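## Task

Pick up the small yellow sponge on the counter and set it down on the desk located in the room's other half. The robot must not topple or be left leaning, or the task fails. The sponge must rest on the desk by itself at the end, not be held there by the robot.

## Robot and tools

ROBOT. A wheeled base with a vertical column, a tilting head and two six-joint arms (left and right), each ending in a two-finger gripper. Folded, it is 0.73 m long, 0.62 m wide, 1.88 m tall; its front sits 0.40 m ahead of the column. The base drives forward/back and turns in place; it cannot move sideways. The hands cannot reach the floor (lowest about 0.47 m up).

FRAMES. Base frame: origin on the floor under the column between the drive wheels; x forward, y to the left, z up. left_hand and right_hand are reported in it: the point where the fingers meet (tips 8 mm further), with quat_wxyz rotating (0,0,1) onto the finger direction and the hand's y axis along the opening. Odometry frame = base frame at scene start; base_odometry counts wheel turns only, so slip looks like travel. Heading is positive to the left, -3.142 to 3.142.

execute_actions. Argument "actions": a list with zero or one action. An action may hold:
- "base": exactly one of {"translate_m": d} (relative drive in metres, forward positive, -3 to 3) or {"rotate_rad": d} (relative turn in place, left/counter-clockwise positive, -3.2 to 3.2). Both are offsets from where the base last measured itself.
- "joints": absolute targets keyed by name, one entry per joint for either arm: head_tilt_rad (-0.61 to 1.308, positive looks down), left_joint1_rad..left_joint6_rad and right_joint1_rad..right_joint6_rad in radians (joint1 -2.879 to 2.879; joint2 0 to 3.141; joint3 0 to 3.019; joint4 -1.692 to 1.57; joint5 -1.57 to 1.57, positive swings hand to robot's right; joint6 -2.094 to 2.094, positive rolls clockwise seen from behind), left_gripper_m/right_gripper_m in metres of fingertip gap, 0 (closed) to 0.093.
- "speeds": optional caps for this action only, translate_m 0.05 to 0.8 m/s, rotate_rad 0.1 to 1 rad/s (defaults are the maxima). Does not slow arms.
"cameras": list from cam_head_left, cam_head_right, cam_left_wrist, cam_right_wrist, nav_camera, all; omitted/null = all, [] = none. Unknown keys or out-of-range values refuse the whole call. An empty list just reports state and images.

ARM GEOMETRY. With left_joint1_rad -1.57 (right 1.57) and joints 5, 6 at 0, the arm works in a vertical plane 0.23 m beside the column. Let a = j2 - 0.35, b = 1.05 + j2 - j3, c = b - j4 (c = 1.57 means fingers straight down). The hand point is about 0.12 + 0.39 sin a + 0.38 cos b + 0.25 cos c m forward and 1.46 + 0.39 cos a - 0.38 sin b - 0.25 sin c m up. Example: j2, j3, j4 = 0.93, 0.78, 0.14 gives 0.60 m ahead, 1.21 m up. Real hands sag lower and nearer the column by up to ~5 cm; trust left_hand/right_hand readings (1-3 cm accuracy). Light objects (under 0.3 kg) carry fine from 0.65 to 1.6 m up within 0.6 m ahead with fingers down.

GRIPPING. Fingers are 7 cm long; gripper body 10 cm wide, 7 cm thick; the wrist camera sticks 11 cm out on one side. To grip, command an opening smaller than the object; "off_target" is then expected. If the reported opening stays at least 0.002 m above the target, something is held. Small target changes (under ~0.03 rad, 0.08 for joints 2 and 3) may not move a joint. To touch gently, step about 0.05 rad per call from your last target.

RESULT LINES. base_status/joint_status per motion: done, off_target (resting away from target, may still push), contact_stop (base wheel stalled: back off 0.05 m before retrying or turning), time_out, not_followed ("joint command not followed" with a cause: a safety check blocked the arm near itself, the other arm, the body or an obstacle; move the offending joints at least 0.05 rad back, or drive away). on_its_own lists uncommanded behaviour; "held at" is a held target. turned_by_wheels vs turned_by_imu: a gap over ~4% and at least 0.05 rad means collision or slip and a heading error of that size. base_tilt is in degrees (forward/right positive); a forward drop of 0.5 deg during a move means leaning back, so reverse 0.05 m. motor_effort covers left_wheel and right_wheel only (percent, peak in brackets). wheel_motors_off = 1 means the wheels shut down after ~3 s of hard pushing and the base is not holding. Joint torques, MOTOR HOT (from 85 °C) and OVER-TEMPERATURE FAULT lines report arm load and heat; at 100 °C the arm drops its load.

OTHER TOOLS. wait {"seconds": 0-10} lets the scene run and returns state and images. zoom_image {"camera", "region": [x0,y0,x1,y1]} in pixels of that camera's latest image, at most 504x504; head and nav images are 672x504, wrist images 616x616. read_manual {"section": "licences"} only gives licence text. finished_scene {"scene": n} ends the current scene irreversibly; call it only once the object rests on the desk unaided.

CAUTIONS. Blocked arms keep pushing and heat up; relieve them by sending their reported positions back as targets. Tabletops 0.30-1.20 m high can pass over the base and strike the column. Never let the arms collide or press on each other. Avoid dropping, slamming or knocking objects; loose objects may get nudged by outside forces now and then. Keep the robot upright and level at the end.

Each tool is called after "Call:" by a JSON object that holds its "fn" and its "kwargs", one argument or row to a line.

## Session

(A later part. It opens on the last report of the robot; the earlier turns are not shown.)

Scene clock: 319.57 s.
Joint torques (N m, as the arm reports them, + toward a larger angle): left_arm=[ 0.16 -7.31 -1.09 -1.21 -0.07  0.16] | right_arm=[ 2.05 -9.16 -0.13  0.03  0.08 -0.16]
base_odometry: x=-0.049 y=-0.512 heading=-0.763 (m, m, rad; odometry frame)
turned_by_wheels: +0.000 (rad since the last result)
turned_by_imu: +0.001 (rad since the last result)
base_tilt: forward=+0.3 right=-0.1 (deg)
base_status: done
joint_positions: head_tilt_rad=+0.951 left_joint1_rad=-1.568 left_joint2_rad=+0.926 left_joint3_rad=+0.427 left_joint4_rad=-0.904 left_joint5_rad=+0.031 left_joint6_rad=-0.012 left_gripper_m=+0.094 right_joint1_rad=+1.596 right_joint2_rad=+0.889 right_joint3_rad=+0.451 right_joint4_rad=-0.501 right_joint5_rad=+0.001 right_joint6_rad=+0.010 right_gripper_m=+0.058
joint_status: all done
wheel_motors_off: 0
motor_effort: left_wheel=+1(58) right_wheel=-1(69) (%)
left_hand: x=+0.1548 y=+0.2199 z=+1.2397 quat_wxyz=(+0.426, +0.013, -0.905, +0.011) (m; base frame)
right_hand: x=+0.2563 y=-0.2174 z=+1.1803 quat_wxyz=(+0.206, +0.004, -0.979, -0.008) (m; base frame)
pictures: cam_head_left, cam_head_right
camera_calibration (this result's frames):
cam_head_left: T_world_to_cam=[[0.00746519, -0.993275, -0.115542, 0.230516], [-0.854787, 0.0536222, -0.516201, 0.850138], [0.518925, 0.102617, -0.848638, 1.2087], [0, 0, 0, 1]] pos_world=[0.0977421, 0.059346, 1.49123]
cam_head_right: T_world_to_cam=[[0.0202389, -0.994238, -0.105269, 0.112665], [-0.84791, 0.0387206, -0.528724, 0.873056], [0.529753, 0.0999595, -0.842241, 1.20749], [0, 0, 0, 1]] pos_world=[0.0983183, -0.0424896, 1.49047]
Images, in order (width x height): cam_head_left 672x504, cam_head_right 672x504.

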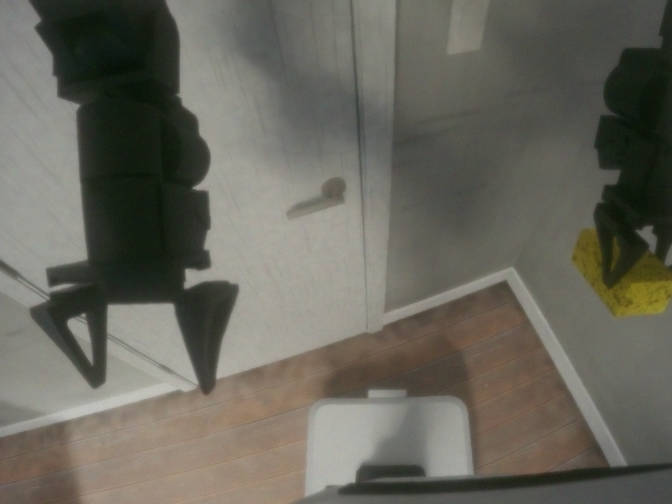

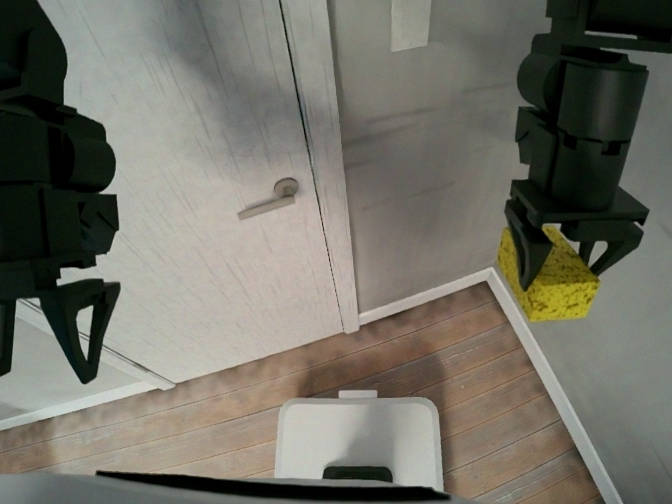

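Call:
{"fn": "execute_actions", "kwargs": {
  "actions": [
    {"base": {"rotate_rad": 1.712}, "joints": {"head_tilt_rad": 0.8}}
  ],
  "cameras": ["cam_head_left", "cam_head_right", "nav_camera"]
}}

Scene clock: 350.20 s.
Joint torques (N m, as the arm reports them, + toward a larger angle): left_arm=[ 0.52 -7.28 -1.11 -1.17 -0.09  0.13] | right_arm=[ 2.03 -9.06 -0.13  0.01  0.08 -0.17]
base_odometry: x=-0.049 y=-0.512 heading=+0.948 (m, m, rad; odometry frame)
turned_by_wheels: +1.711 (rad since the last result)
turned_by_imu: +1.706 (rad since the last result)
base_tilt: forward=+0.3 right=-0.1 (deg)
base_status: done
joint_positions: head_tilt_rad=+0.816 left_joint1_rad=-1.568 left_joint2_rad=+0.926 left_joint3_rad=+0.427 left_joint4_rad=-0.904 left_joint5_rad=+0.031 left_joint6_rad=-0.012 left_gripper_m=+0.094 right_joint1_rad=+1.596 right_joint2_rad=+0.889 right_joint3_rad=+0.451 right_joint4_rad=-0.501 right_joint5_rad=+0.001 right_joint6_rad=+0.010 right_gripper_m=+0.058
joint_status: all done
wheel_motors_off: 0
motor_effort: left_wheel=-7(57) right_wheel=+6(52) (%)
left_hand: x=+0.1548 y=+0.2199 z=+1.2397 quat_wxyz=(+0.426, +0.013, -0.905, +0.011) (m; base frame)
right_hand: x=+0.2563 y=-0.2174 z=+1.1803 quat_wxyz=(+0.206, +0.004, -0.979, -0.008) (m; base frame)
pictures: cam_head_left, cam_head_right, nav_camera
camera_calibration (this result's frames):
cam_head_left: T_world_to_cam=[[0.0229875, -0.993275, -0.113478, 0.226561], [-0.777317, 0.0536222, -0.62682, 1.01662], [0.62869, 0.102617, -0.770856, 1.08343], [0, 0, 0, 1]] pos_world=[0.103887, 0.059346, 1.49811]
cam_head_right: T_world_to_cam=[[0.0342582, -0.994238, -0.101575, 0.106276], [-0.768813, 0.0387206, -0.638301, 1.03785], [0.638556, 0.0999595, -0.763056, 1.08011], [0, 0, 0, 1]] pos_world=[0.10456, -0.0424896, 1.49744]
Images, in order (width x height): cam_head_left 672x504, cam_head_right 672x504, nav_camera 672x504.

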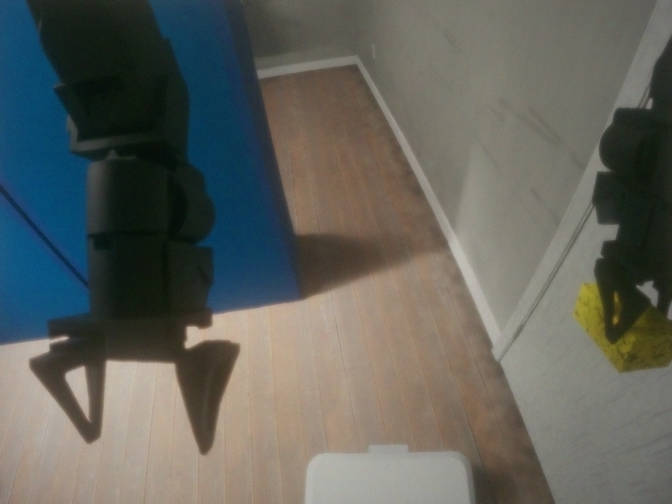

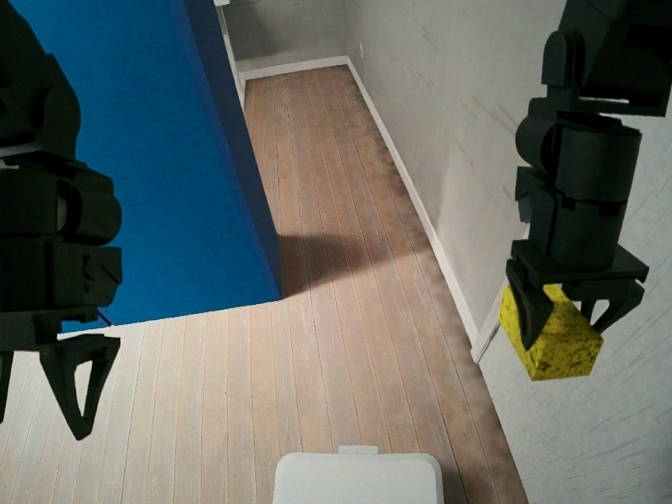

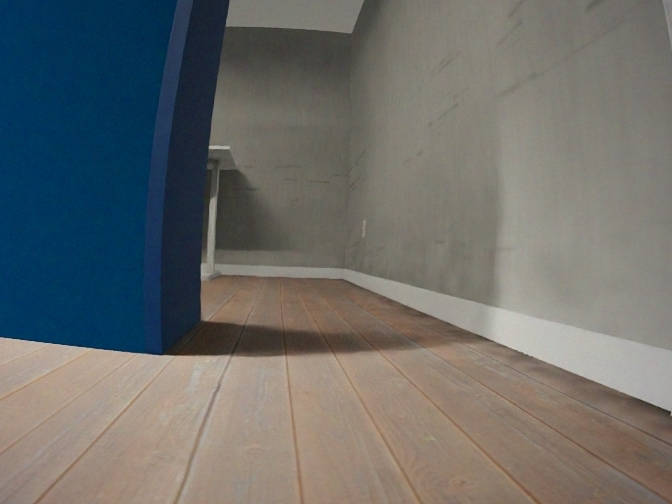

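Call:
{"fn": "zoom_image", "kwargs": {
  "camera": "nav_camera",
  "region": [120, 230, 624, 430]
}}

Region (120, 230, 624, 430) of nav_camera's 672x504 image, scaled by 1.000; it fills the top 200 rows of this view, and the rest is white.

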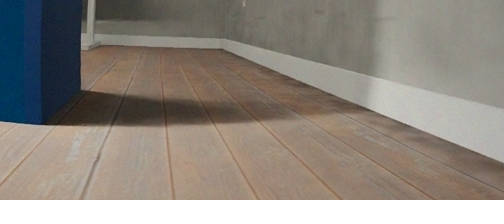

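Call:
{"fn": "zoom_image", "kwargs": {
  "camera": "cam_head_right",
  "region": [250, 180, 502, 432]
}}

Region (250, 180, 502, 432) of cam_head_right's 672x504 image, scaled by 2.000, with more detail than that image has.

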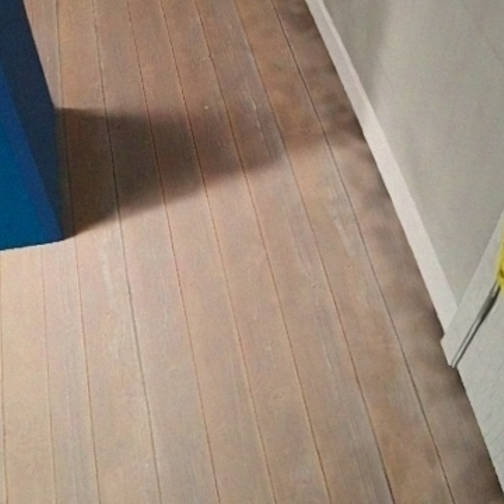

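Call:
{"fn": "execute_actions", "kwargs": {
  "actions": [
    {"base": {"translate_m": 0.87}, "joints": {"head_tilt_rad": 1.05}, "speeds": {"translate_m": 0.6}}
  ],
  "cameras": []
}}

Call:
{"fn": "execute_actions", "kwargs": {
  "actions": [
    {"base": {"rotate_rad": 0.15}}
  ],
  "cameras": ["cam_head_left", "cam_head_right", "nav_camera"]
}}

Scene clock: 404.63 s.
Joint torques (N m, as the arm reports them, + toward a larger angle): left_arm=[ 0.71 -7.59 -1.28 -1.28 -0.1   0.16] | right_arm=[ 2.01 -9.08 -0.26 -0.01  0.08 -0.16]
base_odometry: x=+0.459 y=+0.195 heading=+0.948 (m, m, rad; odometry frame)
turned_by_wheels: +0.000 (rad since the last result)
turned_by_imu: +0.001 (rad since the last result)
base_tilt: forward=+0.3 right=-0.1 (deg)
base_status: done
joint_positions: head_tilt_rad=+1.050 left_joint1_rad=-1.568 left_joint2_rad=+0.926 left_joint3_rad=+0.428 left_joint4_rad=-0.904 left_joint5_rad=+0.031 left_joint6_rad=-0.012 left_gripper_m=+0.094 right_joint1_rad=+1.596 right_joint2_rad=+0.889 right_joint3_rad=+0.451 right_joint4_rad=-0.501 right_joint5_rad=+0.001 right_joint6_rad=+0.010 right_gripper_m=+0.058
joint_status: all done
wheel_motors_off: 0
motor_effort: left_wheel=+1(58) right_wheel=-1(69) (%)
left_hand: x=+0.1552 y=+0.2199 z=+1.2395 quat_wxyz=(+0.425, +0.013, -0.905, +0.011) (m; base frame)
right_hand: x=+0.2565 y=-0.2174 z=+1.1803 quat_wxyz=(+0.206, +0.004, -0.979, -0.008) (m; base frame)
pictures: none
No camera images: the call's "cameras" was empty. Leave "cameras" out to get every camera's image.

Scene clock: 405.80 s.
Joint torques (N m, as the arm reports them, + toward a larger angle): left_arm=[ 0.69 -7.17 -1.21 -1.19 -0.06  0.16] | right_arm=[ 2.02 -8.84 -0.21 -0.01  0.08 -0.17]
base_odometry: x=+0.459 y=+0.195 heading=+1.096 (m, m, rad; odometry frame)
turned_by_wheels: +0.148 (rad since the last result)
turned_by_imu: +0.146 (rad since the last result)
base_tilt: forward=+0.3 right=-0.1 (deg)
base_status: done
joint_positions: head_tilt_rad=+1.050 left_joint1_rad=-1.568 left_joint2_rad=+0.926 left_joint3_rad=+0.428 left_joint4_rad=-0.904 left_joint5_rad=+0.031 left_joint6_rad=-0.012 left_gripper_m=+0.094 right_joint1_rad=+1.596 right_joint2_rad=+0.889 right_joint3_rad=+0.451 right_joint4_rad=-0.501 right_joint5_rad=+0.001 right_joint6_rad=+0.010 right_gripper_m=+0.058
joint_status: not commanded
wheel_motors_off: 0
motor_effort: left_wheel=-1(56) right_wheel=+1(54) (%)
left_hand: x=+0.1552 y=+0.2199 z=+1.2395 quat_wxyz=(+0.425, +0.013, -0.905, +0.011) (m; base frame)
right_hand: x=+0.2565 y=-0.2174 z=+1.1803 quat_wxyz=(+0.206, +0.004, -0.979, -0.008) (m; base frame)
pictures: cam_head_left, cam_head_right, nav_camera
camera_calibration (this result's frames):
cam_head_left: T_world_to_cam=[[-0.00398481, -0.993275, -0.115714, 0.231354], [-0.901598, 0.0536222, -0.429238, 0.718556], [0.432556, 0.102617, -0.895748, 1.28557], [0, 0, 0, 1]] pos_world=[0.0926905, 0.059346, 1.48675]
cam_head_right: T_world_to_cam=[[0.0097412, -0.994238, -0.106753, 0.115476], [-0.895992, 0.0387206, -0.442379, 0.742489], [0.443964, 0.0999595, -0.890452, 1.28603], [0, 0, 0, 1]] pos_world=[0.093189, -0.0424896, 1.48594]
Images, in order (width x height): cam_head_left 672x504, cam_head_right 672x504, nav_camera 672x504.

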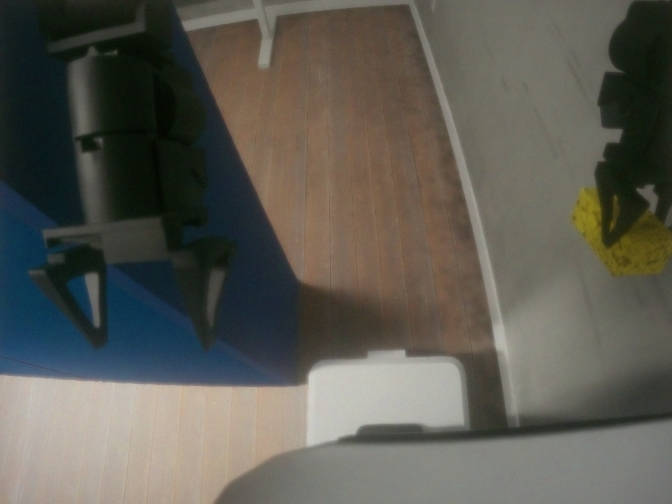

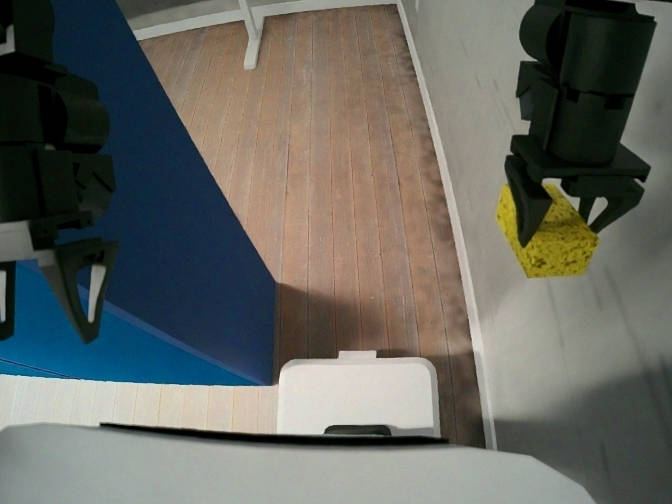

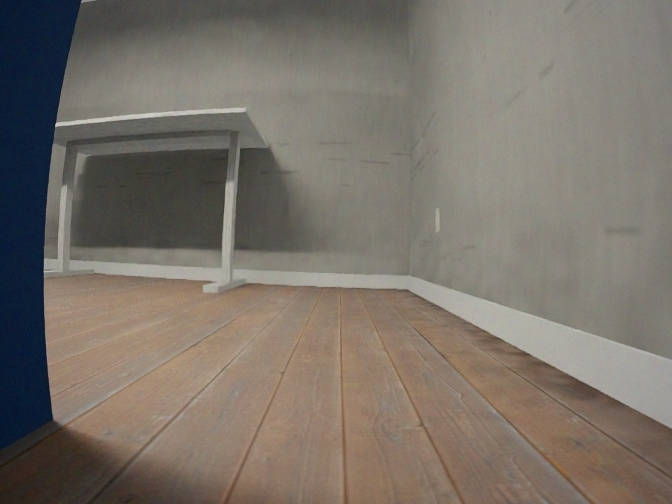

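Call:
{"fn": "execute_actions", "kwargs": {
  "actions": [],
  "cameras": ["cam_left_wrist", "cam_right_wrist"]
}}

Scene clock: 420.33 s.
Joint torques (N m, as the arm reports them, + toward a larger angle): left_arm=[ 0.42 -7.42 -1.29 -1.32 -0.09  0.18] | right_arm=[ 2.   -9.05 -0.19 -0.01  0.08 -0.17]
base_odometry: x=+0.459 y=+0.195 heading=+1.096 (m, m, rad; odometry frame)
turned_by_wheels: +0.000 (rad since the last result)
turned_by_imu: +0.001 (rad since the last result)
base_tilt: forward=+0.3 right=-0.1 (deg)
base_status: done
joint_positions: head_tilt_rad=+1.050 left_joint1_rad=-1.568 left_joint2_rad=+0.926 left_joint3_rad=+0.428 left_joint4_rad=-0.904 left_joint5_rad=+0.031 left_joint6_rad=-0.012 left_gripper_m=+0.094 right_joint1_rad=+1.596 right_joint2_rad=+0.889 right_joint3_rad=+0.451 right_joint4_rad=-0.501 right_joint5_rad=+0.001 right_joint6_rad=+0.010 right_gripper_m=+0.058
joint_status: not commanded
wheel_motors_off: 0
motor_effort: left_wheel=-1(56) right_wheel=+1(54) (%)
left_hand: x=+0.1552 y=+0.2199 z=+1.2395 quat_wxyz=(+0.425, +0.013, -0.905, +0.011) (m; base frame)
right_hand: x=+0.2565 y=-0.2174 z=+1.1803 quat_wxyz=(+0.206, +0.004, -0.979, -0.008) (m; base frame)
pictures: cam_left_wrist, cam_right_wrist
camera_calibration (this result's frames):
cam_left_wrist: T_world_to_cam=[[0.0264388, -0.99963, 0.00633414, 0.210965], [-0.0697409, 0.00447645, 0.997555, -1.22364], [-0.997215, -0.0268159, -0.0695967, 0.364732], [0, 0, 0, 1]] pos_world=[0.2728, 0.226145, 1.2447]
cam_right_wrist: T_world_to_cam=[[0.00823728, -0.999932, -0.00822482, -0.207451], [-0.508383, -0.0112705, 0.861057, -0.887047], [-0.861092, -0.00291141, -0.508441, 0.944003], [0, 0, 0, 1]] pos_world=[0.363622, -0.214686, 1.24206]
Images, in order (width x height): cam_left_wrist 616x616, cam_right_wrist 616x616.

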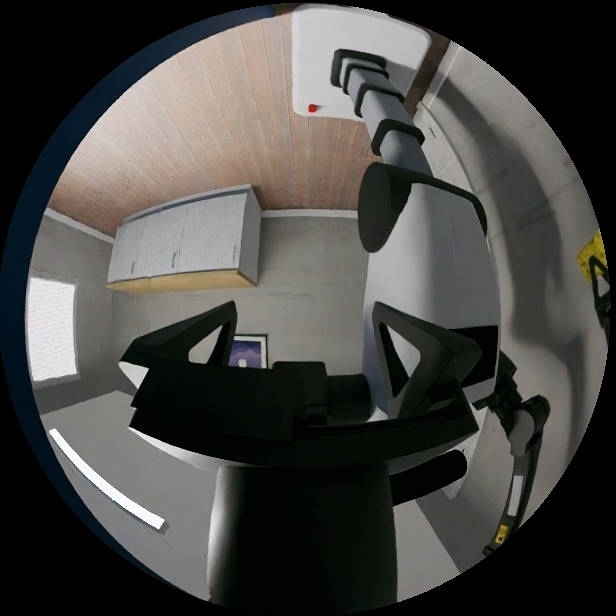

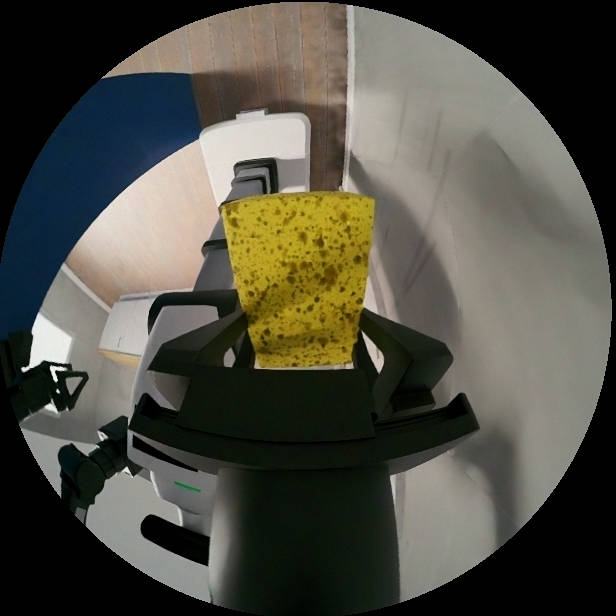

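Call:
{"fn": "execute_actions", "kwargs": {
  "actions": [
    {"base": {"translate_m": 0.9}, "joints": {"head_tilt_rad": 0.7}, "speeds": {"translate_m": 0.5}}
  ],
  "cameras": ["cam_head_left", "cam_head_right", "nav_camera"]
}}

Scene clock: 449.10 s.
Joint torques (N m, as the arm reports them, + toward a larger angle): left_arm=[ 0.09 -7.7  -1.28 -1.34 -0.09  0.18] | right_arm=[ 2.02 -9.19 -0.11  0.01  0.08 -0.17]
base_odometry: x=+0.870 y=+0.996 heading=+1.097 (m, m, rad; odometry frame)
turned_by_wheels: +0.000 (rad since the last result)
turned_by_imu: +0.001 (rad since the last result)
base_tilt: forward=+0.5 right=+0.1 (deg)
base_status: done
joint_positions: head_tilt_rad=+0.716 left_joint1_rad=-1.568 left_joint2_rad=+0.926 left_joint3_rad=+0.427 left_joint4_rad=-0.904 left_joint5_rad=+0.031 left_joint6_rad=-0.012 left_gripper_m=+0.094 right_joint1_rad=+1.596 right_joint2_rad=+0.888 right_joint3_rad=+0.451 right_joint4_rad=-0.501 right_joint5_rad=+0.001 right_joint6_rad=+0.010 right_gripper_m=+0.058
joint_status: all done
wheel_motors_off: 0
motor_effort: left_wheel=+1(64) right_wheel=+0(50) (%)
left_hand: x=+0.1549 y=+0.2199 z=+1.2397 quat_wxyz=(+0.426, +0.013, -0.905, +0.011) (m; base frame)
right_hand: x=+0.2563 y=-0.2174 z=+1.1804 quat_wxyz=(+0.206, +0.004, -0.979, -0.008) (m; base frame)
pictures: cam_head_left, cam_head_right, nav_camera
camera_calibration (this result's frames):
cam_head_left: T_world_to_cam=[[0.0341851, -0.993275, -0.110621, 0.221602], [-0.710959, 0.0536222, -0.701186, 1.12782], [0.702402, 0.102617, -0.704345, 0.977314], [0, 0, 0, 1]] pos_world=[0.107794, 0.059346, 1.50369]
cam_head_right: T_world_to_cam=[[0.0442133, -0.994238, -0.0976543, 0.09974], [-0.701353, 0.0387206, -0.711761, 1.14761], [0.711441, 0.0999595, -0.6956, 0.972584], [0, 0, 0, 1]] pos_world=[0.108531, -0.0424896, 1.50309]
Images, in order (width x height): cam_head_left 672x504, cam_head_right 672x504, nav_camera 672x504.

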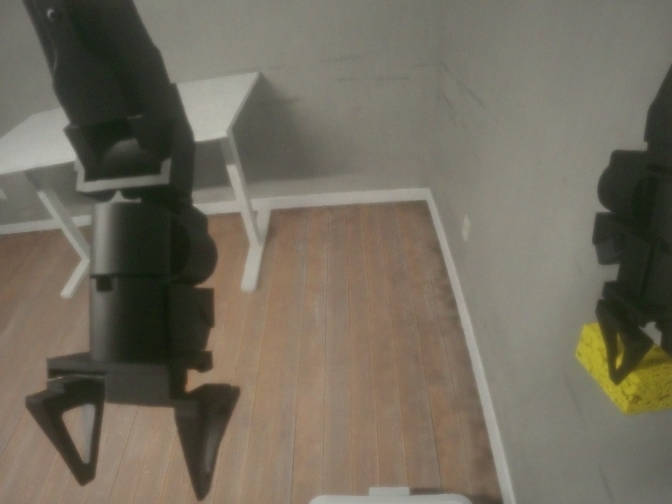

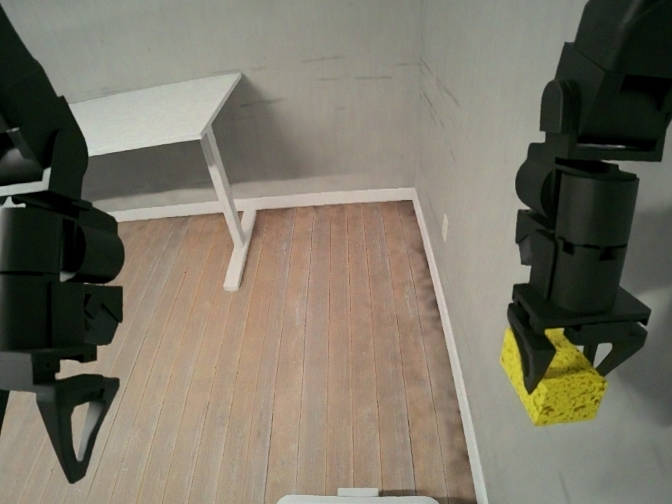

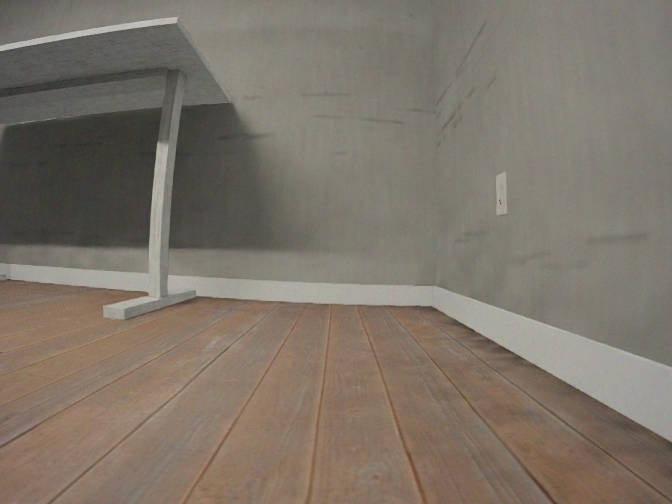

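Call:
{"fn": "execute_actions", "kwargs": {
  "actions": [
    {"base": {"rotate_rad": 0.654}, "joints": {"right_joint1_rad": 1.57, "right_joint2_rad": 1.55, "right_joint3_rad": 1.89, "right_joint4_rad": -0.85}}
  ],
  "cameras": []
}}

Call:
{"fn": "execute_actions", "kwargs": {
  "actions": [
    {"base": {"translate_m": 0.95}, "joints": {"head_tilt_rad": 0.8}}
  ],
  "cameras": ["cam_head_left", "cam_head_right", "cam_right_wrist", "nav_camera"]
}}

Scene clock: 484.27 s.
Joint torques (N m, as the arm reports them, + toward a larger angle): left_arm=[ 0.31 -7.45 -1.23 -1.2  -0.09  0.15] | right_arm=[  1.11 -24.18   7.54   0.35   0.11  -0.17]
base_odometry: x=+0.870 y=+0.996 heading=+1.750 (m, m, rad; odometry frame)
turned_by_wheels: +0.653 (rad since the last result)
turned_by_imu: +0.650 (rad since the last result)
base_tilt: forward=+0.4 right=+0.0 (deg)
base_status: done
joint_positions: head_tilt_rad=+0.716 left_joint1_rad=-1.568 left_joint2_rad=+0.926 left_joint3_rad=+0.427 left_joint4_rad=-0.904 left_joint5_rad=+0.031 left_joint6_rad=-0.012 left_gripper_m=+0.094 right_joint1_rad=+1.574 right_joint2_rad=+1.546 right_joint3_rad=+1.878 right_joint4_rad=-0.841 right_joint5_rad=+0.001 right_joint6_rad=+0.010 right_gripper_m=+0.058
joint_status: all done
wheel_motors_off: 0
motor_effort: left_wheel=-7(58) right_wheel=+7(56) (%)
left_hand: x=+0.1549 y=+0.2199 z=+1.2397 quat_wxyz=(+0.426, +0.013, -0.905, +0.011) (m; base frame)
right_hand: x=+0.7742 y=-0.2235 z=+1.0991 quat_wxyz=(-0.007, -0.004, -1.000, -0.001) (m; base frame)
pictures: none
No camera images: the call's "cameras" was empty. Leave "cameras" out to get every camera's image.

Scene clock: 487.43 s.
Joint torques (N m, as the arm reports them, + toward a larger angle): left_arm=[ 0.65 -7.9  -1.27 -1.23 -0.06  0.15] | right_arm=[  1.08 -24.07   7.52   0.39   0.1   -0.16]
base_odometry: x=+0.701 y=+1.931 heading=+1.750 (m, m, rad; odometry frame)
turned_by_wheels: +0.000 (rad since the last result)
turned_by_imu: +0.000 (rad since the last result)
base_tilt: forward=+0.4 right=+0.0 (deg)
base_status: done
joint_positions: head_tilt_rad=+0.803 left_joint1_rad=-1.568 left_joint2_rad=+0.926 left_joint3_rad=+0.430 left_joint4_rad=-0.904 left_joint5_rad=+0.031 left_joint6_rad=-0.012 left_gripper_m=+0.094 right_joint1_rad=+1.574 right_joint2_rad=+1.546 right_joint3_rad=+1.878 right_joint4_rad=-0.842 right_joint5_rad=+0.001 right_joint6_rad=+0.010 right_gripper_m=+0.058
joint_status: all done
wheel_motors_off: 0
motor_effort: left_wheel=+1(60) right_wheel=+0(66) (%)
left_hand: x=+0.1564 y=+0.2199 z=+1.2392 quat_wxyz=(+0.424, +0.013, -0.905, +0.011) (m; base frame)
right_hand: x=+0.7740 y=-0.2235 z=+1.0991 quat_wxyz=(-0.007, -0.004, -1.000, -0.001) (m; base frame)
pictures: cam_head_left, cam_head_right, cam_right_wrist, nav_camera
camera_calibration (this result's frames):
cam_head_left: T_world_to_cam=[[0.0244997, -0.993275, -0.113161, 0.225998], [-0.768883, 0.0536222, -0.637137, 1.03208], [0.63892, 0.102617, -0.762398, 1.06989], [0, 0, 0, 1]] pos_world=[0.104441, 0.059346, 1.49884]
cam_head_right: T_world_to_cam=[[0.0356106, -0.994238, -0.101109, 0.105491], [-0.760227, 0.0387206, -0.648503, 1.05313], [0.648681, 0.0999595, -0.754467, 1.06638], [0, 0, 0, 1]] pos_world=[0.105123, -0.0424896, 1.49817]
cam_right_wrist: T_world_to_cam=[[-0.00806289, -0.999939, 0.00752444, -0.223243], [-0.819692, 0.010919, 0.572701, 0.00874794], [-0.572748, -0.00155009, -0.81973, 1.46759], [0, 0, 0, 1]] pos_world=[0.845931, -0.22105, 1.1997]
Images, in order (width x height): cam_head_left 672x504, cam_head_right 672x504, cam_right_wrist 616x616, nav_camera 672x504.

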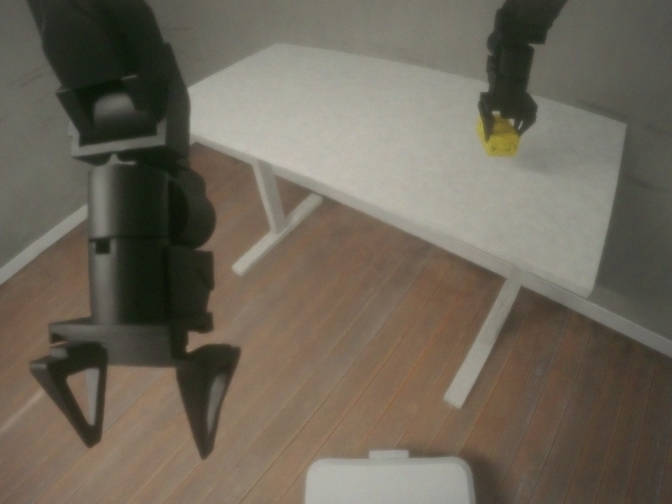

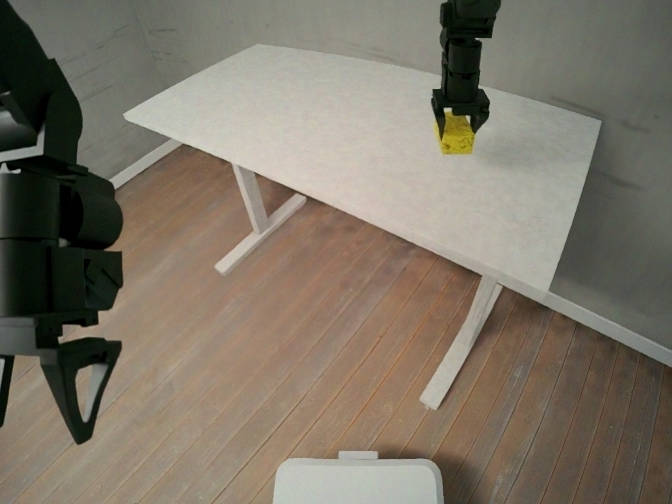

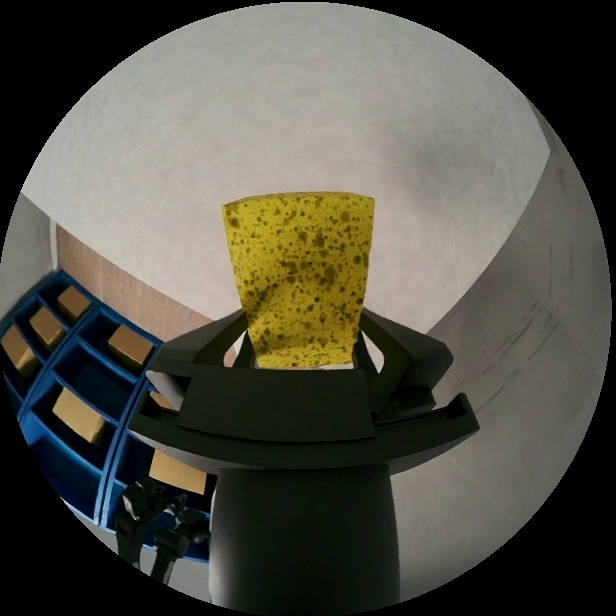

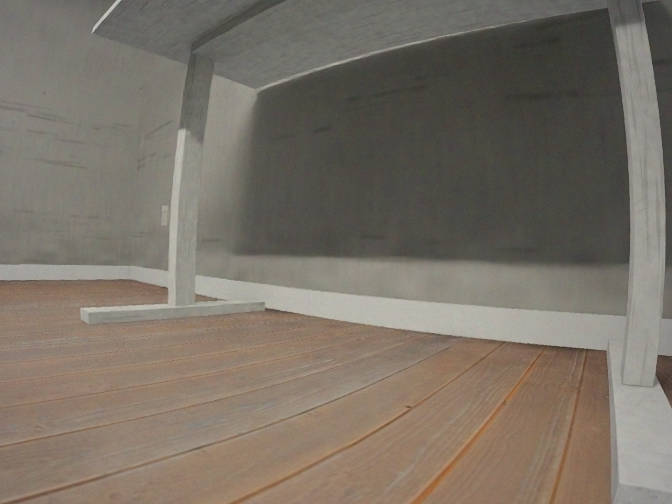

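Call:
{"fn": "execute_actions", "kwargs": {
  "actions": [
    {"base": {"translate_m": 0.1}, "joints": {"right_joint2_rad": 1.74, "right_joint3_rad": 2.0, "right_joint4_rad": -0.775}}
  ],
  "cameras": ["cam_head_left", "cam_head_right", "cam_right_wrist"]
}}

Scene clock: 520.70 s.
Joint torques (N m, as the arm reports them, + toward a larger angle): left_arm=[ 0.71 -7.51 -1.53 -1.08 -0.08  0.14] | right_arm=[  1.06 -25.64   7.1    0.94   0.1   -0.17]
base_odometry: x=+0.683 y=+2.029 heading=+1.749 (m, m, rad; odometry frame)
turned_by_wheels: +0.000 (rad since the last result)
turned_by_imu: +0.001 (rad since the last result)
base_tilt: forward=+0.5 right=+0.0 (deg)
base_status: done
joint_positions: head_tilt_rad=+0.803 left_joint1_rad=-1.568 left_joint2_rad=+0.926 left_joint3_rad=+0.431 left_joint4_rad=-0.904 left_joint5_rad=+0.031 left_joint6_rad=-0.012 left_gripper_m=+0.094 right_joint1_rad=+1.574 right_joint2_rad=+1.751 right_joint3_rad=+1.985 right_joint4_rad=-0.781 right_joint5_rad=+0.001 right_joint6_rad=+0.010 right_gripper_m=+0.058
joint_status: all done
wheel_motors_off: 0
motor_effort: left_wheel=+0(42) right_wheel=+0(48) (%)
left_hand: x=+0.1568 y=+0.2199 z=+1.2391 quat_wxyz=(+0.424, +0.013, -0.906, +0.011) (m; base frame)
right_hand: x=+0.7601 y=-0.2233 z=+0.9966 quat_wxyz=(+0.012, -0.004, -1.000, -0.001) (m; base frame)
pictures: cam_head_left, cam_head_right, cam_right_wrist
camera_calibration (this result's frames):
cam_head_left: T_world_to_cam=[[0.0244745, -0.993275, -0.113166, 0.226007], [-0.769025, 0.0536222, -0.636966, 1.03183], [0.63875, 0.102617, -0.762541, 1.07012], [0, 0, 0, 1]] pos_world=[0.104432, 0.059346, 1.49882]
cam_head_right: T_world_to_cam=[[0.0355881, -0.994238, -0.101117, 0.105504], [-0.760371, 0.0387206, -0.648334, 1.05288], [0.648513, 0.0999595, -0.754612, 1.06661], [0, 0, 0, 1]] pos_world=[0.105114, -0.0424896, 1.49816]
cam_right_wrist: T_world_to_cam=[[-0.00768387, -0.99994, 0.00786888, -0.222965], [-0.798175, 0.0108734, 0.602328, 0.0101543], [-0.602377, -0.00165253, -0.79821, 1.37667], [0, 0, 0, 1]] pos_world=[0.835668, -0.220787, 1.09451]
Images, in order (width x height): cam_head_left 672x504, cam_head_right 672x504, cam_right_wrist 616x616.

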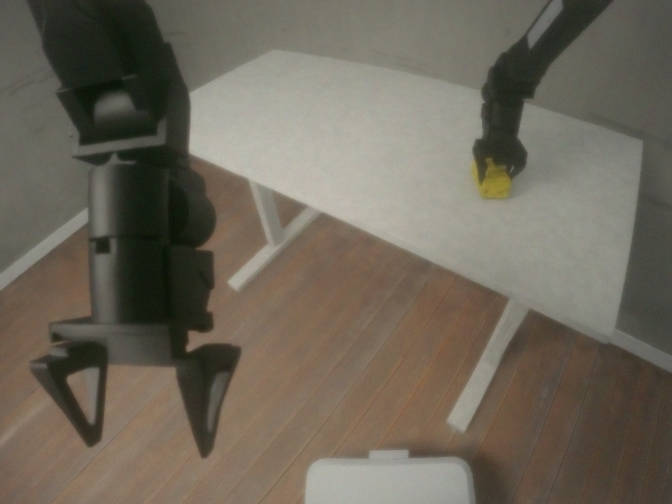

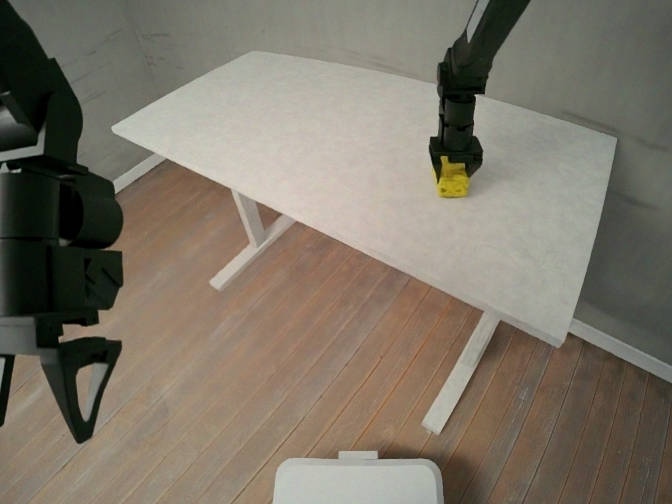

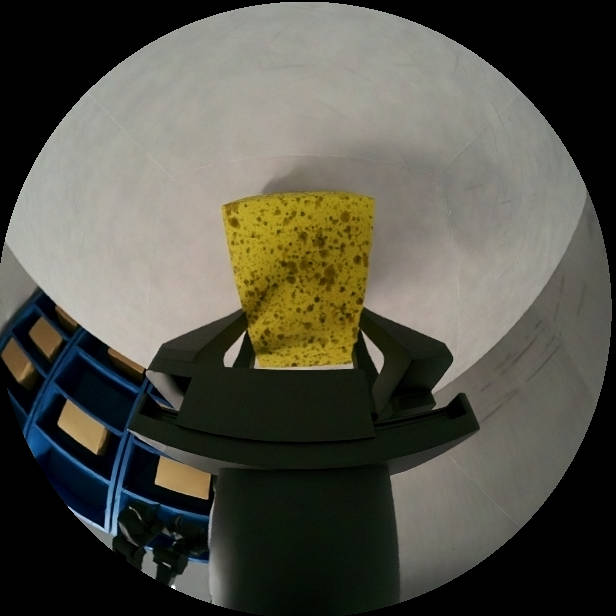

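Call:
{"fn": "execute_actions", "kwargs": {
  "actions": [
    {"joints": {"right_joint2_rad": 1.78, "right_joint3_rad": 2.03, "right_joint4_rad": -0.745}}
  ],
  "cameras": ["cam_head_right", "cam_right_wrist"]
}}

Scene clock: 528.13 s.
Joint torques (N m, as the arm reports them, + toward a larger angle): left_arm=[ 0.47 -7.42 -1.48 -1.41 -0.1   0.13] | right_arm=[  1.07 -22.97   8.63   1.24   0.1   -0.16]
base_odometry: x=+0.683 y=+2.029 heading=+1.749 (m, m, rad; odometry frame)
turned_by_wheels: +0.000 (rad since the last result)
turned_by_imu: +0.001 (rad since the last result)
base_tilt: forward=+0.5 right=-0.1 (deg)
base_status: not commanded
joint_positions: head_tilt_rad=+0.803 left_joint1_rad=-1.568 left_joint2_rad=+0.926 left_joint3_rad=+0.431 left_joint4_rad=-0.904 left_joint5_rad=+0.031 left_joint6_rad=-0.012 left_gripper_m=+0.094 right_joint1_rad=+1.574 right_joint2_rad=+1.756 right_joint3_rad=+1.997 right_joint4_rad=-0.757 right_joint5_rad=+0.001 right_joint6_rad=+0.010 right_gripper_m=+0.058
joint_status: all done
wheel_motors_off: 0
motor_effort: left_wheel=-1(1) right_wheel=+1(1) (%)
left_hand: x=+0.1568 y=+0.2199 z=+1.2391 quat_wxyz=(+0.424, +0.013, -0.906, +0.011) (m; base frame)
right_hand: x=+0.7699 y=-0.2233 z=+0.9965 quat_wxyz=(-0.004, -0.004, -1.000, -0.001) (m; base frame)
pictures: cam_head_right, cam_right_wrist
camera_calibration (this result's frames):
cam_head_right: T_world_to_cam=[[0.0355881, -0.994238, -0.101117, 0.105504], [-0.760371, 0.0387206, -0.648334, 1.05288], [0.648513, 0.0999595, -0.754612, 1.06661], [0, 0, 0, 1]] pos_world=[0.105114, -0.0424896, 1.49816]
cam_right_wrist: T_world_to_cam=[[-0.0080045, -0.999939, 0.00757917, -0.222338], [-0.816401, 0.0109116, 0.577382, 0.0569647], [-0.577429, -0.00156599, -0.816439, 1.38145], [0, 0, 0, 1]] pos_world=[0.842414, -0.220782, 1.09666]
Images, in order (width x height): cam_head_right 672x504, cam_right_wrist 616x616.

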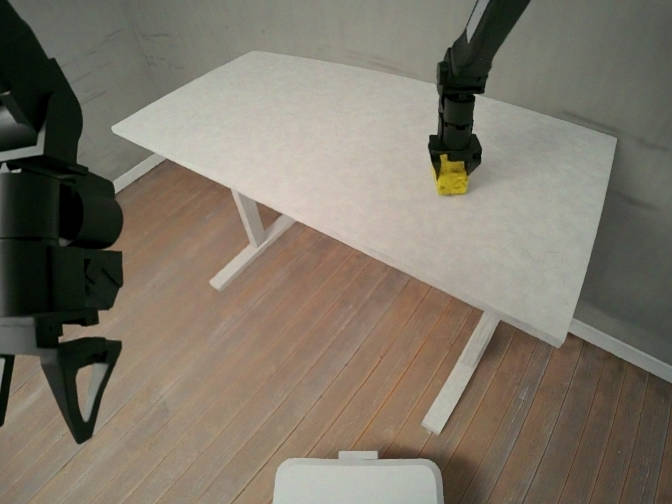

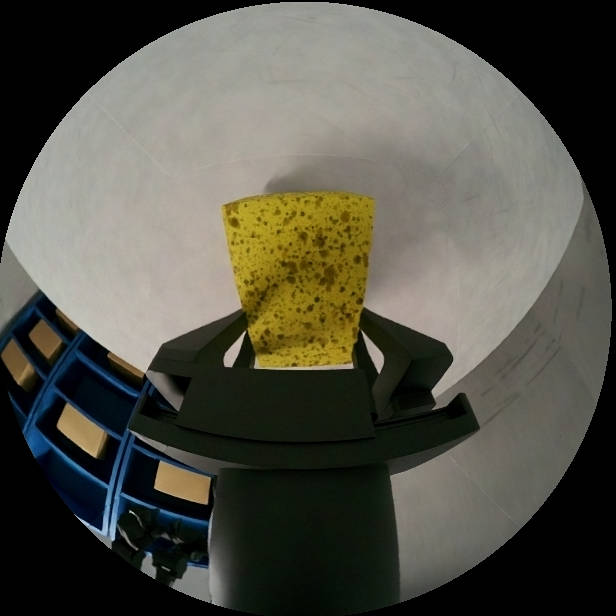

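Call:
{"fn": "execute_actions", "kwargs": {
  "actions": [
    {"joints": {"right_joint2_rad": 1.82}}
  ],
  "cameras": ["cam_head_right", "cam_right_wrist"]
}}

Scene clock: 533.27 s.
Joint torques (N m, as the arm reports them, + toward a larger angle): left_arm=[ 0.5  -7.31 -1.38 -1.46 -0.1   0.14] | right_arm=[  1.04 -20.97   7.57   1.2    0.1   -0.17]
base_odometry: x=+0.683 y=+2.029 heading=+1.749 (m, m, rad; odometry frame)
turned_by_wheels: +0.000 (rad since the last result)
turned_by_imu: +0.001 (rad since the last result)
base_tilt: forward=+0.4 right=+0.0 (deg)
base_status: not commanded
joint_positions: head_tilt_rad=+0.803 left_joint1_rad=-1.568 left_joint2_rad=+0.926 left_joint3_rad=+0.430 left_joint4_rad=-0.904 left_joint5_rad=+0.031 left_joint6_rad=-0.012 left_gripper_m=+0.094 right_joint1_rad=+1.574 right_joint2_rad=+1.773 right_joint3_rad=+2.009 right_joint4_rad=-0.756 right_joint5_rad=+0.001 right_joint6_rad=+0.010 right_gripper_m=+0.058
joint_status: all done
wheel_motors_off: 0
motor_effort: left_wheel=-2(2) right_wheel=+0(3) (%)
left_hand: x=+0.1566 y=+0.2199 z=+1.2391 quat_wxyz=(+0.424, +0.013, -0.905, +0.011) (m; base frame)
right_hand: x=+0.7686 y=-0.2233 z=+0.9885 quat_wxyz=(-0.002, -0.004, -1.000, -0.001) (m; base frame)
pictures: cam_head_right, cam_right_wrist
camera_calibration (this result's frames):
cam_head_right: T_world_to_cam=[[0.0355881, -0.994238, -0.101117, 0.105504], [-0.760371, 0.0387206, -0.648334, 1.05288], [0.648513, 0.0999595, -0.754612, 1.06661], [0, 0, 0, 1]] pos_world=[0.105114, -0.0424896, 1.49816]
cam_right_wrist: T_world_to_cam=[[-0.00796149, -0.999939, 0.00761909, -0.222342], [-0.813971, 0.0109063, 0.580802, 0.0552007], [-0.58085, -0.00157767, -0.814009, 1.37435], [0, 0, 0, 1]] pos_world=[0.841456, -0.220762, 1.08837]
Images, in order (width x height): cam_head_right 672x504, cam_right_wrist 616x616.

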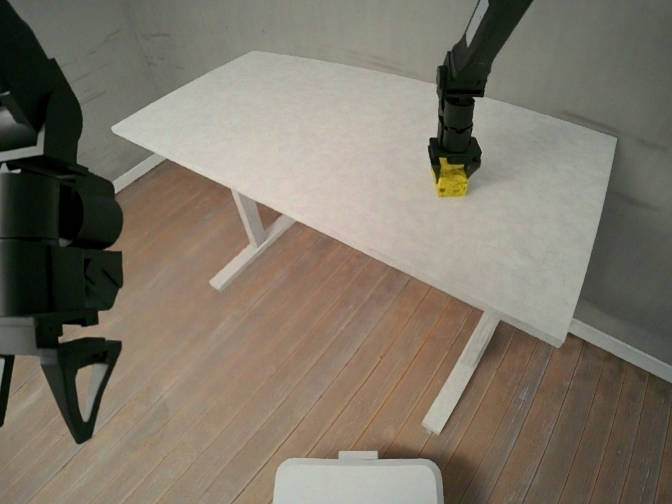

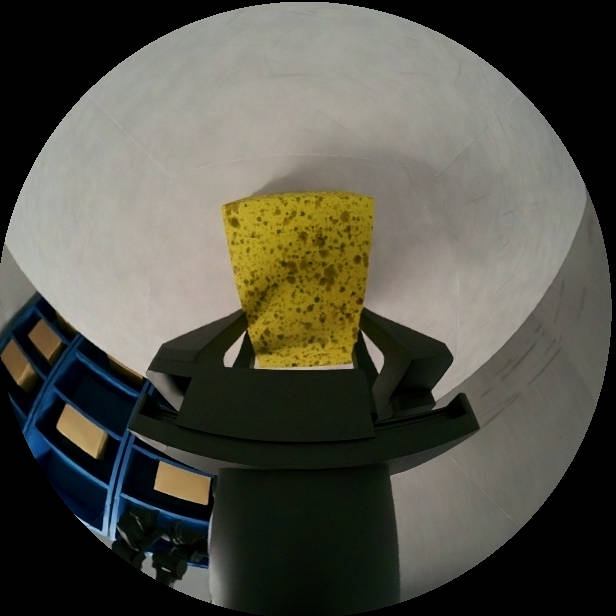

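Call:
{"fn": "zoom_image", "kwargs": {
  "camera": "cam_right_wrist",
  "region": [200, 130, 420, 260]
}}

Call:
{"fn": "zoom_image", "kwargs": {
  "camera": "cam_head_right",
  "region": [400, 120, 510, 220]
}}

Region (200, 130, 420, 260) of cam_right_wrist's 616x616 image, scaled by 2.291, with more detail than that image has; it fills the top 298 rows of this view, and the rest is white.

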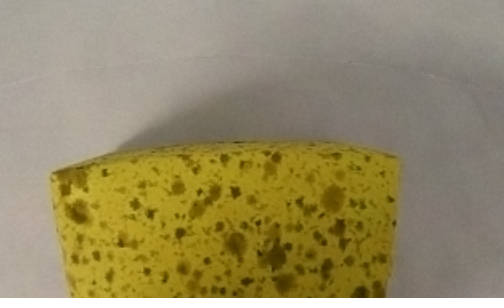

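Region (400, 120, 510, 220) of cam_head_right's 672x504 image, scaled by 4.582, with more detail than that image has; it fills the top 458 rows of this view, and the rest is white.

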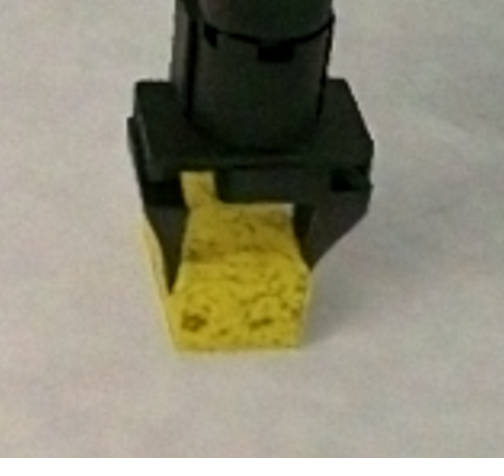

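Call:
{"fn": "execute_actions", "kwargs": {
  "actions": [
    {"joints": {"right_gripper_m": 0.093, "right_joint2_rad": 1.78}}
  ],
  "cameras": ["cam_right_wrist"]
}}

Call:
{"fn": "execute_actions", "kwargs": {
  "actions": [
    {"joints": {"right_joint2_rad": 1.55, "right_joint3_rad": 1.89, "right_joint4_rad": -0.85}}
  ],
  "cameras": ["cam_head_right", "cam_right_wrist"]
}}

Scene clock: 542.40 s.
Joint torques (N m, as the arm reports them, + toward a larger angle): left_arm=[ 0.49 -7.57 -1.45 -1.35 -0.07  0.16] | right_arm=[  1.06 -24.05   7.42   1.12   0.1   -0.16]
base_odometry: x=+0.683 y=+2.029 heading=+1.749 (m, m, rad; odometry frame)
turned_by_wheels: +0.000 (rad since the last result)
turned_by_imu: +0.001 (rad since the last result)
base_tilt: forward=+0.3 right=+0.0 (deg)
base_status: not commanded
joint_positions: head_tilt_rad=+0.803 left_joint1_rad=-1.568 left_joint2_rad=+0.926 left_joint3_rad=+0.430 left_joint4_rad=-0.904 left_joint5_rad=+0.031 left_joint6_rad=-0.012 left_gripper_m=+0.094 right_joint1_rad=+1.574 right_joint2_rad=+1.773 right_joint3_rad=+2.009 right_joint4_rad=-0.756 right_joint5_rad=+0.001 right_joint6_rad=+0.010 right_gripper_m=+0.093
joint_status: all done
wheel_motors_off: 0
motor_effort: left_wheel=-2(1) right_wheel=+1(2) (%)
left_hand: x=+0.1566 y=+0.2199 z=+1.2391 quat_wxyz=(+0.424, +0.013, -0.905, +0.011) (m; base frame)
right_hand: x=+0.7686 y=-0.2233 z=+0.9885 quat_wxyz=(-0.002, -0.004, -1.000, -0.001) (m; base frame)
pictures: cam_right_wrist
camera_calibration (this result's frames):
cam_right_wrist: T_world_to_cam=[[-0.00796149, -0.999939, 0.00761909, -0.222342], [-0.813971, 0.0109063, 0.580802, 0.0552007], [-0.58085, -0.00157767, -0.814009, 1.37435], [0, 0, 0, 1]] pos_world=[0.841456, -0.220762, 1.08837]
Images, in order (width x height): cam_right_wrist 616x616.

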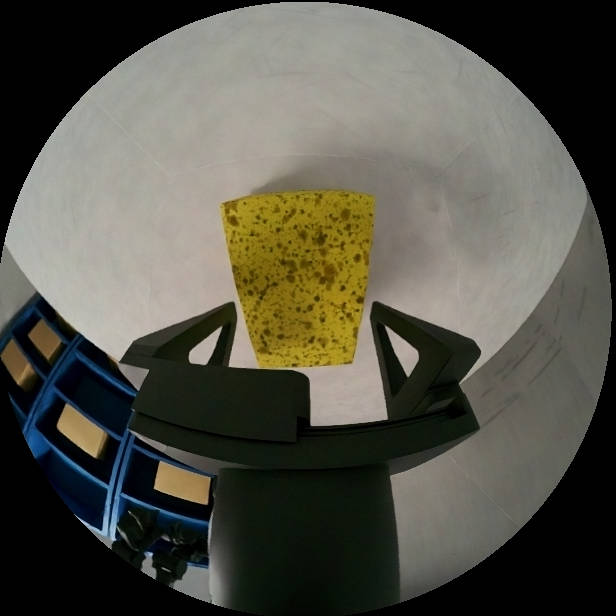

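Scene clock: 543.53 s.
Joint torques (N m, as the arm reports them, + toward a larger angle): left_arm=[ 0.31 -7.74 -1.38 -1.19 -0.07  0.15] | right_arm=[  1.16 -22.9    7.74   0.68   0.1   -0.16]
base_odometry: x=+0.683 y=+2.029 heading=+1.749 (m, m, rad; odometry frame)
turned_by_wheels: +0.000 (rad since the last result)
turned_by_imu: +0.000 (rad since the last result)
base_tilt: forward=+0.4 right=-0.1 (deg)
base_status: not commanded
joint_positions: head_tilt_rad=+0.803 left_joint1_rad=-1.568 left_joint2_rad=+0.926 left_joint3_rad=+0.430 left_joint4_rad=-0.904 left_joint5_rad=+0.031 left_joint6_rad=-0.012 left_gripper_m=+0.094 right_joint1_rad=+1.574 right_joint2_rad=+1.531 right_joint3_rad=+1.875 right_joint4_rad=-0.847 right_joint5_rad=+0.001 right_joint6_rad=+0.010 right_gripper_m=+0.093
joint_status: all done
wheel_motors_off: 0
motor_effort: left_wheel=-2(2) right_wheel=+2(2) (%)
left_hand: x=+0.1566 y=+0.2199 z=+1.2391 quat_wxyz=(+0.424, +0.013, -0.905, +0.011) (m; base frame)
right_hand: x=+0.7768 y=-0.2236 z=+1.1082 quat_wxyz=(-0.010, -0.004, -1.000, -0.001) (m; base frame)
pictures: cam_head_right, cam_right_wrist
camera_calibration (this result's frames):
cam_head_right: T_world_to_cam=[[0.0355881, -0.994238, -0.101117, 0.105504], [-0.760371, 0.0387206, -0.648334, 1.05288], [0.648513, 0.0999595, -0.754612, 1.06661], [0, 0, 0, 1]] pos_world=[0.105114, -0.0424896, 1.49816]
cam_right_wrist: T_world_to_cam=[[-0.00813639, -0.999939, 0.00745464, -0.223175], [-0.823821, 0.0109285, 0.566745, 0.0155792], [-0.566792, -0.00153002, -0.82386, 1.47661], [0, 0, 0, 1]] pos_world=[0.847947, -0.221073, 1.20935]
Images, in order (width x height): cam_head_right 672x504, cam_right_wrist 616x616.

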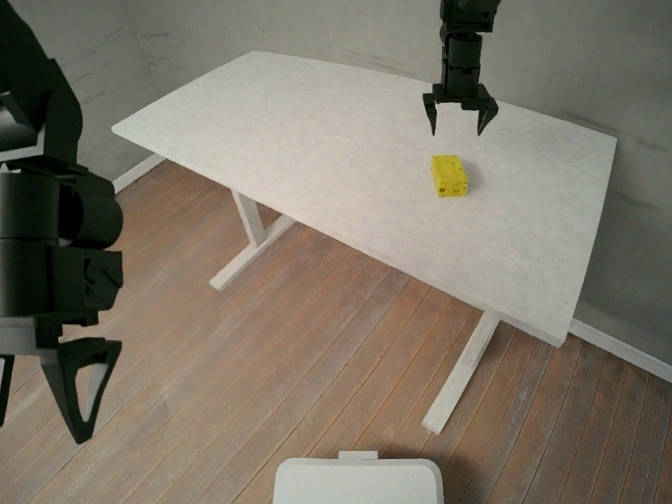

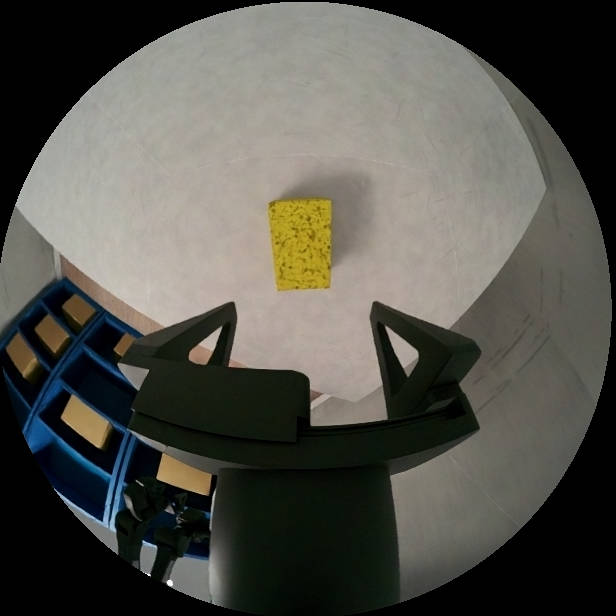

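The sponge is resting on the desk and the hand is clear.

Call:
{"fn": "finished_scene", "kwargs": {
  "scene": 1
}}

The scene is finished: the task was done.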